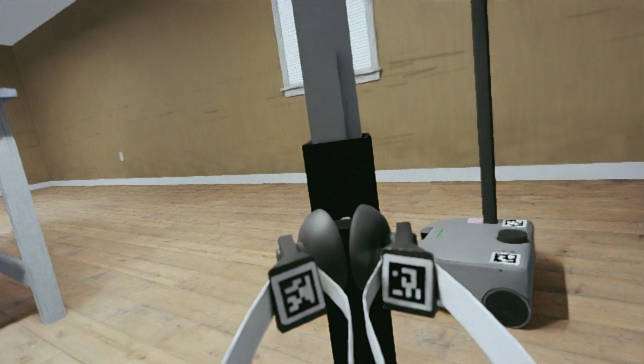

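not run: a stop came earlier in this reply.

not run: a stop came earlier in this reply.

Call:
execute_actions(
  actions=[
    {"r2":{"joints":{"lift_m":0.75}},"r1":{"joints":{"gripper_m":0.07}}},
  ],
  cameras=[],
)

Call:
execute_actions(
  actions=[
    {"r1":{"joints":{"arm_m":0.291}}},
  ],
  cameras=[],
)

Call:
execute_actions(
  actions=[
    {"r1":{"joints":{"gripper_m":-0.045}},"r2":{"joints":{"lift_m":0.764}}},
  ],
  cameras=[],
)

Call:
execute_actions(
  actions=[
    {"r1":{"joints":{"arm_m":0.27}}},
  ],
  cameras=[],
)

Call:
execute_actions(
  actions=[
    {"r2":{"joints":{"lift_m":0.84}}},
  ],
  cameras=["r1_wrist_camera"],
)

Call:
execute_actions(
  actions=[
    {"r1":{"joints":{"gripper_m":0.07}}},
  ],
  cameras=["r1_wrist_camera"],
)

Call:
execute_actions(
  actions=[
    {"r2":{"joints":{"lift_m":0.828}}},
  ],
  cameras=["r1_wrist_camera"],
)

Scene clock: 256.73 s.
r1.base_odometry: x=+0.215 y=+3.849 heading=-1.239 (m, m, rad; r1's odometry frame)
r1.turned_by_wheels: +0.000 (rad since the last result)
r1.turned_by_imu: +0.000 (rad since the last result)
r1.base_tilt: forward=-0.9 right=-0.3 (deg)
r1.lidar_m: 2.61 1.95 1.90 1.21 0.91 0.88 0.93 1.30 1.46 0.71 1.84 1.67
r1.head_depth_mm: 2417 2543 2846 2294 1791 1466 1238 / 2564 1419 2953 1931 1714 1457 1229 / 2705 2932 957 1920 1723 1450 - / 2877 3172 3101 830 1655 1409 1179 / 3052 3389 3064 2142 1761 1439 1218 / 3236 3634 3060 2198 1745 1437 1216 / 3485 3885 3010 2209 1729 1432 1218
r1.base_status: not commanded
r1.joint_positions: lift_m=+0.374 arm_m=+0.268 wrist_yaw_rad=+0.003 wrist_pitch_rad=-0.018 wrist_roll_rad=-0.002 gripper_m=+0.070 head_pan_rad=-1.577 head_tilt_rad=-0.593
r1.joint_status: all done
r1.motor_effort: left_wheel=+2(2) right_wheel=-3(3) lift_m=+23(23) arm_m=-4(9) wrist_yaw_rad=-3(5) wrist_pitch_rad=+5(6) wrist_roll_rad=+1(1) gripper_m=+0(90) head_pan_rad=+3(3) head_tilt_rad=-4(4) (%)
r1.hand_pose: x=-0.0207 y=-0.6691 z=+0.4842 quat_wxyz=(+0.708, +0.008, -0.706, -0.006) (m; r1's base frame)
r1.wrist_depth_mm: - - - 197 - - - / - - - 202 - - - / - - - 206 - - - / - - - 206 - - - / - - - 210 - - - / - - - 218 953 - 961 / - - 899 819 801 787 744
r2.base_odometry: x=-2.693 y=+0.578 heading=+3.010 (m, m, rad; r2's odometry frame)
r2.turned_by_wheels: +0.000 (rad since the last result)
r2.turned_by_imu: -0.002 (rad since the last result)
r2.base_tilt: forward=+0.5 right=+0.5 (deg)
r2.lidar_m: 1.26 1.31 1.46 1.42 1.48 2.05 2.31 1.44 3.50 0.79 1.59 1.30
r2.head_depth_mm: 2910 3291 2685 2074 1764 - 1173 / 2941 3309 2752 - 1686 1410 1209 / 2943 3273 2779 - 1649 1360 1221 / 2931 3168 875 2065 1638 1426 1228 / 2931 3268 2905 1790 1728 1458 1246 / 2961 3267 2963 1807 1693 1463 1253 / 2922 3231 1557 2251 1779 1482 1265
r2.base_status: not commanded
r2.joint_positions: lift_m=+0.750 arm_m=+0.391 wrist_yaw_rad=+0.003 wrist_pitch_rad=-0.069 wrist_roll_rad=-0.009 gripper_m=-0.029 head_pan_rad=-1.577 head_tilt_rad=-0.594
r2.joint_status: all done
r2.on_its_own: arm_m is at rest, and its effort (+22) is outside its rest range (-14 to +14); wrist_pitch_rad is at rest, and its effort (+33) is outside its rest range (-20 to +32)
r2.motor_effort: left_wheel=-1(1) right_wheel=+1(1) lift_m=+22(29) arm_m=+22(22) wrist_yaw_rad=-3(4) wrist_pitch_rad=+33(73) wrist_roll_rad=+4(5) gripper_m=-16(15) head_pan_rad=+3(3) head_tilt_rad=-4(3) (%)
r2.hand_pose: x=-0.0206 y=-0.7896 z=+0.8472 quat_wxyz=(+0.710, +0.026, -0.703, -0.023) (m; r2's base frame)
r2.wrist_depth_mm: - - - 192 - - - / - - - 198 - - - / - - - 207 - - - / - 934 165 166 166 169 - / - 845 103 107 124 - - / - - 93 193 - - - / - - 540 208 - - -
pictures: none
No camera images: the call's "cameras" was empty. Leave "cameras" out to get every camera's image.

Scene clock: 257.83 s.
r1.base_odometry: x=+0.215 y=+3.849 heading=-1.239 (m, m, rad; r1's odometry frame)
r1.turned_by_wheels: +0.000 (rad since the last result)
r1.turned_by_imu: +0.000 (rad since the last result)
r1.base_tilt: forward=-0.9 right=-0.3 (deg)
r1.lidar_m: 2.60 1.95 1.90 1.21 0.91 0.88 0.93 1.30 1.46 0.71 1.84 1.68
r1.head_depth_mm: 2394 2552 2857 2279 1797 1466 1244 / 2574 1425 2972 1924 1712 1459 1232 / 2726 2952 957 1916 1724 1467 1179 / 2851 3185 3110 829 1662 1449 1180 / 3063 3402 3065 2138 1760 1436 1226 / 3280 3655 3036 2220 1737 1436 1217 / 3516 3919 3018 2203 1736 1426 1209
r1.base_status: not commanded
r1.joint_positions: lift_m=+0.374 arm_m=+0.291 wrist_yaw_rad=+0.002 wrist_pitch_rad=-0.018 wrist_roll_rad=-0.002 gripper_m=+0.070 head_pan_rad=-1.577 head_tilt_rad=-0.593
r1.joint_status: all done
r1.motor_effort: left_wheel=+2(2) right_wheel=-3(3) lift_m=+23(23) arm_m=+5(2) wrist_yaw_rad=-2(3) wrist_pitch_rad=+6(6) wrist_roll_rad=+1(1) gripper_m=-1(0) head_pan_rad=+3(4) head_tilt_rad=-5(4) (%)
r1.hand_pose: x=-0.0208 y=-0.6914 z=+0.4841 quat_wxyz=(+0.708, +0.008, -0.706, -0.006) (m; r1's base frame)
r1.wrist_depth_mm: - - - 175 - - - / - - - 179 - - - / - - - 183 - - - / - - - 183 - - - / - - - 185 - - - / - - - 194 893 - 952 / - - 891 810 794 793 753
r2.base_odometry: x=-2.693 y=+0.578 heading=+3.010 (m, m, rad; r2's odometry frame)
r2.turned_by_wheels: +0.000 (rad since the last result)
r2.turned_by_imu: +0.000 (rad since the last result)
r2.base_tilt: forward=+0.5 right=+0.4 (deg)
r2.lidar_m: 1.26 1.31 1.47 1.42 1.48 2.06 2.32 1.44 3.49 0.79 1.58 1.30
r2.head_depth_mm: 2928 3270 2679 2060 1740 - 1183 / 2935 3277 2725 - 1672 1407 1209 / 2956 3266 2777 - 1658 1349 1221 / 2944 3153 874 2075 1633 1431 1233 / 2926 3288 2910 1793 1721 1458 1237 / 2940 3286 2972 1808 1685 1457 1257 / 2903 3215 1557 2236 1784 1485 1261
r2.base_status: not commanded
r2.joint_positions: lift_m=+0.750 arm_m=+0.391 wrist_yaw_rad=+0.003 wrist_pitch_rad=-0.069 wrist_roll_rad=-0.009 gripper_m=-0.029 head_pan_rad=-1.577 head_tilt_rad=-0.594
r2.joint_status: not commanded
r2.on_its_own: arm_m is at rest, and its effort (+22) is outside its rest range (-14 to +14)
r2.motor_effort: left_wheel=+0(1) right_wheel=+1(1) lift_m=+22(23) arm_m=+22(21) wrist_yaw_rad=-3(3) wrist_pitch_rad=+32(33) wrist_roll_rad=+4(4) gripper_m=-15(16) head_pan_rad=+2(2) head_tilt_rad=-4(4) (%)
r2.hand_pose: x=-0.0206 y=-0.7896 z=+0.8472 quat_wxyz=(+0.710, +0.026, -0.703, -0.023) (m; r2's base frame)
r2.wrist_depth_mm: - - - 191 - - - / - - - 199 - - - / - - - 208 - - - / - 931 164 166 167 168 - / - 845 104 107 124 - - / - - 93 195 - - - / - - 522 207 - - -
pictures: none
No camera images: the call's "cameras" was empty. Leave "cameras" out to get every camera's image.

Scene clock: 259.47 s.
r1.base_odometry: x=+0.215 y=+3.849 heading=-1.239 (m, m, rad; r1's odometry frame)
r1.turned_by_wheels: +0.000 (rad since the last result)
r1.turned_by_imu: +0.000 (rad since the last result)
r1.base_tilt: forward=-0.9 right=-0.4 (deg)
r1.lidar_m: 2.60 1.96 1.90 1.21 0.91 0.88 0.93 1.30 1.46 0.71 1.85 1.68
r1.head_depth_mm: 2415 2554 2866 2297 1773 1468 1239 / 2585 1414 2975 1922 1720 1457 1233 / 2737 2934 947 1910 1719 1476 1179 / 2883 3203 3118 823 1685 1457 1172 / 3046 3364 3035 2147 1746 1441 1221 / 3250 3633 3049 2213 1742 1426 1213 / 3501 3858 3011 2189 1736 1422 1213
r1.base_status: not commanded
r1.joint_positions: lift_m=+0.374 arm_m=+0.291 wrist_yaw_rad=+0.004 wrist_pitch_rad=-0.018 wrist_roll_rad=-0.002 gripper_m=-0.044 head_pan_rad=-1.577 head_tilt_rad=-0.593
r1.joint_status: all done
r1.motor_effort: left_wheel=+3(3) right_wheel=-4(4) lift_m=+23(23) arm_m=-1(5) wrist_yaw_rad=-5(4) wrist_pitch_rad=+6(5) wrist_roll_rad=+1(1) gripper_m=-27(100) head_pan_rad=+4(3) head_tilt_rad=-4(4) (%)
r1.hand_pose: x=-0.0205 y=-0.6919 z=+0.4843 quat_wxyz=(+0.708, +0.008, -0.706, -0.005) (m; r1's base frame)
r1.wrist_depth_mm: - - - 174 - - - / - - - 180 - - - / - - - 182 - - - / - - - 181 - - - / - - - 184 - - - / - - - 151 - 806 942 / - - 922 805 805 788 758
r2.base_odometry: x=-2.693 y=+0.578 heading=+3.010 (m, m, rad; r2's odometry frame)
r2.turned_by_wheels: +0.000 (rad since the last result)
r2.turned_by_imu: +0.000 (rad since the last result)
r2.base_tilt: forward=+0.4 right=+0.5 (deg)
r2.lidar_m: 1.26 1.31 1.47 1.42 1.48 2.05 2.31 1.44 3.47 0.79 1.59 1.30
r2.head_depth_mm: 2908 3230 2683 2087 - 1366 1175 / 2939 3303 2745 - 1681 1409 1205 / 2953 3271 2787 - 1652 1356 1216 / 2924 3158 871 2076 1678 1420 1229 / 2944 3249 2875 1788 1721 1460 1242 / 2916 3234 2930 1817 1692 1463 1255 / 2939 3247 1553 2242 1769 1475 1258
r2.base_status: not commanded
r2.joint_positions: lift_m=+0.764 arm_m=+0.391 wrist_yaw_rad=+0.003 wrist_pitch_rad=-0.107 wrist_roll_rad=-0.009 gripper_m=-0.029 head_pan_rad=-1.577 head_tilt_rad=-0.594
r2.joint_status: all done
r2.on_its_own: arm_m is at rest, and its effort (+22) is outside its rest range (-14 to +14); wrist_pitch_rad is at rest, and its effort (+50) is outside its rest range (-20 to +32)
r2.motor_effort: left_wheel=+0(0) right_wheel=+0(0) lift_m=+31(32) arm_m=+22(22) wrist_yaw_rad=-3(4) wrist_pitch_rad=+50(51) wrist_roll_rad=+4(4) gripper_m=-16(16) head_pan_rad=+3(4) head_tilt_rad=-4(2) (%)
r2.hand_pose: x=-0.0206 y=-0.7877 z=+0.8511 quat_wxyz=(+0.709, +0.040, -0.703, -0.037) (m; r2's base frame)
r2.wrist_depth_mm: - - - 187 - - - / - - - 197 - - - / - - - 207 - - - / - 904 168 170 172 - - / - 809 112 113 124 - - / - - 92 191 - - - / - - 525 212 - - -
pictures: none
No camera images: the call's "cameras" was empty. Leave "cameras" out to get every camera's image.

Scene clock: 260.53 s.
r1.base_odometry: x=+0.215 y=+3.849 heading=-1.239 (m, m, rad; r1's odometry frame)
r1.turned_by_wheels: +0.000 (rad since the last result)
r1.turned_by_imu: +0.000 (rad since the last result)
r1.base_tilt: forward=-1.0 right=-0.5 (deg)
r1.lidar_m: 2.60 1.96 1.90 1.21 0.91 0.88 0.93 1.30 1.46 0.71 1.84 1.68
r1.head_depth_mm: 2408 2562 2864 2294 1782 1462 1240 / 2591 1412 2973 1924 1720 1451 1235 / 2729 2909 943 1909 1718 1450 - / 2876 3202 3098 821 1662 1446 1176 / 3043 3415 3075 2081 1760 1439 1223 / 3260 3614 3065 2235 1748 1434 1218 / 3497 3886 3041 2194 1732 1426 1216
r1.base_status: not commanded
r1.joint_positions: lift_m=+0.374 arm_m=+0.271 wrist_yaw_rad=+0.005 wrist_pitch_rad=-0.015 wrist_roll_rad=-0.002 gripper_m=-0.041 head_pan_rad=-1.577 head_tilt_rad=-0.593
r1.joint_status: all done
r1.motor_effort: left_wheel=+3(5) right_wheel=-5(7) lift_m=+23(23) arm_m=-11(16) wrist_yaw_rad=-6(5) wrist_pitch_rad=+5(5) wrist_roll_rad=+1(1) gripper_m=-24(27) head_pan_rad=+3(3) head_tilt_rad=-4(5) (%)
r1.hand_pose: x=-0.0201 y=-0.6717 z=+0.4849 quat_wxyz=(+0.708, +0.007, -0.706, -0.004) (m; r1's base frame)
r1.wrist_depth_mm: - - - 194 - - - / - - - 200 - - - / - - - 203 - - - / - - - 203 - - - / - - - 204 - - - / - - - 214 - 834 952 / - - 955 823 802 780 756
r2.base_odometry: x=-2.693 y=+0.578 heading=+3.010 (m, m, rad; r2's odometry frame)
r2.turned_by_wheels: +0.000 (rad since the last result)
r2.turned_by_imu: +0.000 (rad since the last result)
r2.base_tilt: forward=+0.5 right=+0.6 (deg)
r2.lidar_m: 1.26 1.31 1.47 1.42 1.48 2.05 2.31 1.44 3.49 0.79 1.59 1.30
r2.head_depth_mm: 2961 3256 2669 2088 - 1363 1176 / 2938 3258 2757 - 1678 1408 1212 / 2943 3329 2777 - 1638 1349 1222 / 2941 3211 873 2081 1638 1425 1231 / 2902 3252 2908 1780 1731 1447 1243 / 2942 3268 2929 1815 1697 1456 1249 / 2932 3209 1549 2225 1769 1483 1265
r2.base_status: not commanded
r2.joint_positions: lift_m=+0.764 arm_m=+0.391 wrist_yaw_rad=+0.004 wrist_pitch_rad=-0.149 wrist_roll_rad=-0.010 gripper_m=-0.029 head_pan_rad=-1.577 head_tilt_rad=-0.594
r2.joint_status: not commanded
r2.on_its_own: arm_m is at rest, and its effort (+15) is outside its rest range (-14 to +14); wrist_pitch_rad is at rest, and its effort (+70) is outside its rest range (-20 to +32)
r2.motor_effort: left_wheel=+2(2) right_wheel=-3(4) lift_m=+33(34) arm_m=+15(22) wrist_yaw_rad=-4(4) wrist_pitch_rad=+70(79) wrist_roll_rad=+4(5) gripper_m=-14(16) head_pan_rad=+3(2) head_tilt_rad=-4(4) (%)
r2.hand_pose: x=-0.0204 y=-0.7858 z=+0.8406 quat_wxyz=(+0.709, +0.055, -0.701, -0.051) (m; r2's base frame)
r2.wrist_depth_mm: - - - 184 - - - / - - - 193 - - - / - - - 205 - - - / - 863 175 176 177 - - / - 808 122 123 131 - - / - - 94 106 - - - / - 962 504 222 - - -
pictures: none
No camera images: the call's "cameras" was empty. Leave "cameras" out to get every camera's image.

Scene clock: 262.40 s.
r1.base_odometry: x=+0.215 y=+3.849 heading=-1.239 (m, m, rad; r1's odometry frame)
r1.turned_by_wheels: +0.000 (rad since the last result)
r1.turned_by_imu: +0.000 (rad since the last result)
r1.base_tilt: forward=-1.0 right=-0.3 (deg)
r1.lidar_m: 2.60 1.96 1.91 1.21 0.91 0.88 0.93 1.30 1.46 0.71 1.84 1.68
r1.head_depth_mm: 2407 2560 2870 2289 1785 1466 1240 / 2566 1418 2993 1920 1713 1455 1238 / 2695 2875 941 1955 1722 1449 - / 2866 3190 3091 825 1660 1451 1171 / 3064 3370 3076 2156 1746 1448 1216 / 3277 3626 3068 2201 1745 1432 1215 / 3505 3877 3015 2204 1726 1427 1211
r1.base_status: not commanded
r1.joint_positions: lift_m=+0.374 arm_m=+0.271 wrist_yaw_rad=+0.005 wrist_pitch_rad=-0.015 wrist_roll_rad=-0.002 gripper_m=-0.041 head_pan_rad=-1.577 head_tilt_rad=-0.593
r1.joint_status: not commanded
r1.motor_effort: left_wheel=+3(3) right_wheel=-4(5) lift_m=+23(23) arm_m=-10(10) wrist_yaw_rad=-5(5) wrist_pitch_rad=+5(5) wrist_roll_rad=+1(1) gripper_m=-23(24) head_pan_rad=+3(3) head_tilt_rad=-4(4) (%)
r1.hand_pose: x=-0.0202 y=-0.6717 z=+0.4850 quat_wxyz=(+0.708, +0.007, -0.706, -0.004) (m; r1's base frame)
r1.wrist_depth_mm: - - - 194 - - - / - - - 199 - - - / - - - 204 - - - / - - - 202 - - - / - - - - - - - / - - - 214 - 840 936 / - - 959 822 803 791 758
r2.base_odometry: x=-2.693 y=+0.578 heading=+3.010 (m, m, rad; r2's odometry frame)
r2.turned_by_wheels: +0.000 (rad since the last result)
r2.turned_by_imu: +0.001 (rad since the last result)
r2.base_tilt: forward=+0.5 right=+0.6 (deg)
r2.lidar_m: 1.26 1.31 1.46 1.42 1.48 2.06 2.30 1.44 3.49 0.79 1.59 1.30
r2.head_depth_mm: 2969 3311 2663 2125 - 1362 1180 / 2947 3324 2829 - 1680 1406 1211 / 2929 3294 2791 - 1643 1354 1218 / 2928 3149 872 2059 1632 1429 1230 / 2917 3257 2885 1783 1721 1453 1244 / 2935 3268 2922 1795 1691 1467 1259 / 2886 3156 1565 2247 1770 1478 1262
r2.base_status: not commanded
r2.joint_positions: lift_m=+0.784 arm_m=+0.391 wrist_yaw_rad=+0.008 wrist_pitch_rad=-0.168 wrist_roll_rad=-0.011 gripper_m=-0.029 head_pan_rad=-1.577 head_tilt_rad=-0.594
r2.joint_status: lift_m contact_stop (moved +0.020 of +0.076)
r2.on_its_own: lift_m is slack since a contact_stop, until your next command for it (your +0.840 is given up); wrist_pitch_rad is at rest, and its effort (+79) is outside its rest range (-20 to +32)
r2.motor_effort: left_wheel=+1(4) right_wheel=-1(6) lift_m=+30(52) arm_m=+9(15) wrist_yaw_rad=-9(8) wrist_pitch_rad=+79(100) wrist_roll_rad=+4(21) gripper_m=-14(15) head_pan_rad=+3(3) head_tilt_rad=-4(4) (%)
r2.hand_pose: x=-0.0195 y=-0.7850 z=+0.8558 quat_wxyz=(+0.709, +0.063, -0.700, -0.057) (m; r2's base frame)
r2.wrist_depth_mm: - - - 182 - - - / - - - 194 - - - / - - - 204 - - - / - 882 170 172 174 - - / - 870 121 122 130 - - / - - 95 105 - - - / - - 505 227 - - -
pictures: r1_wrist_camera
Images, in order (width x height): r1_wrist_camera 644x364.

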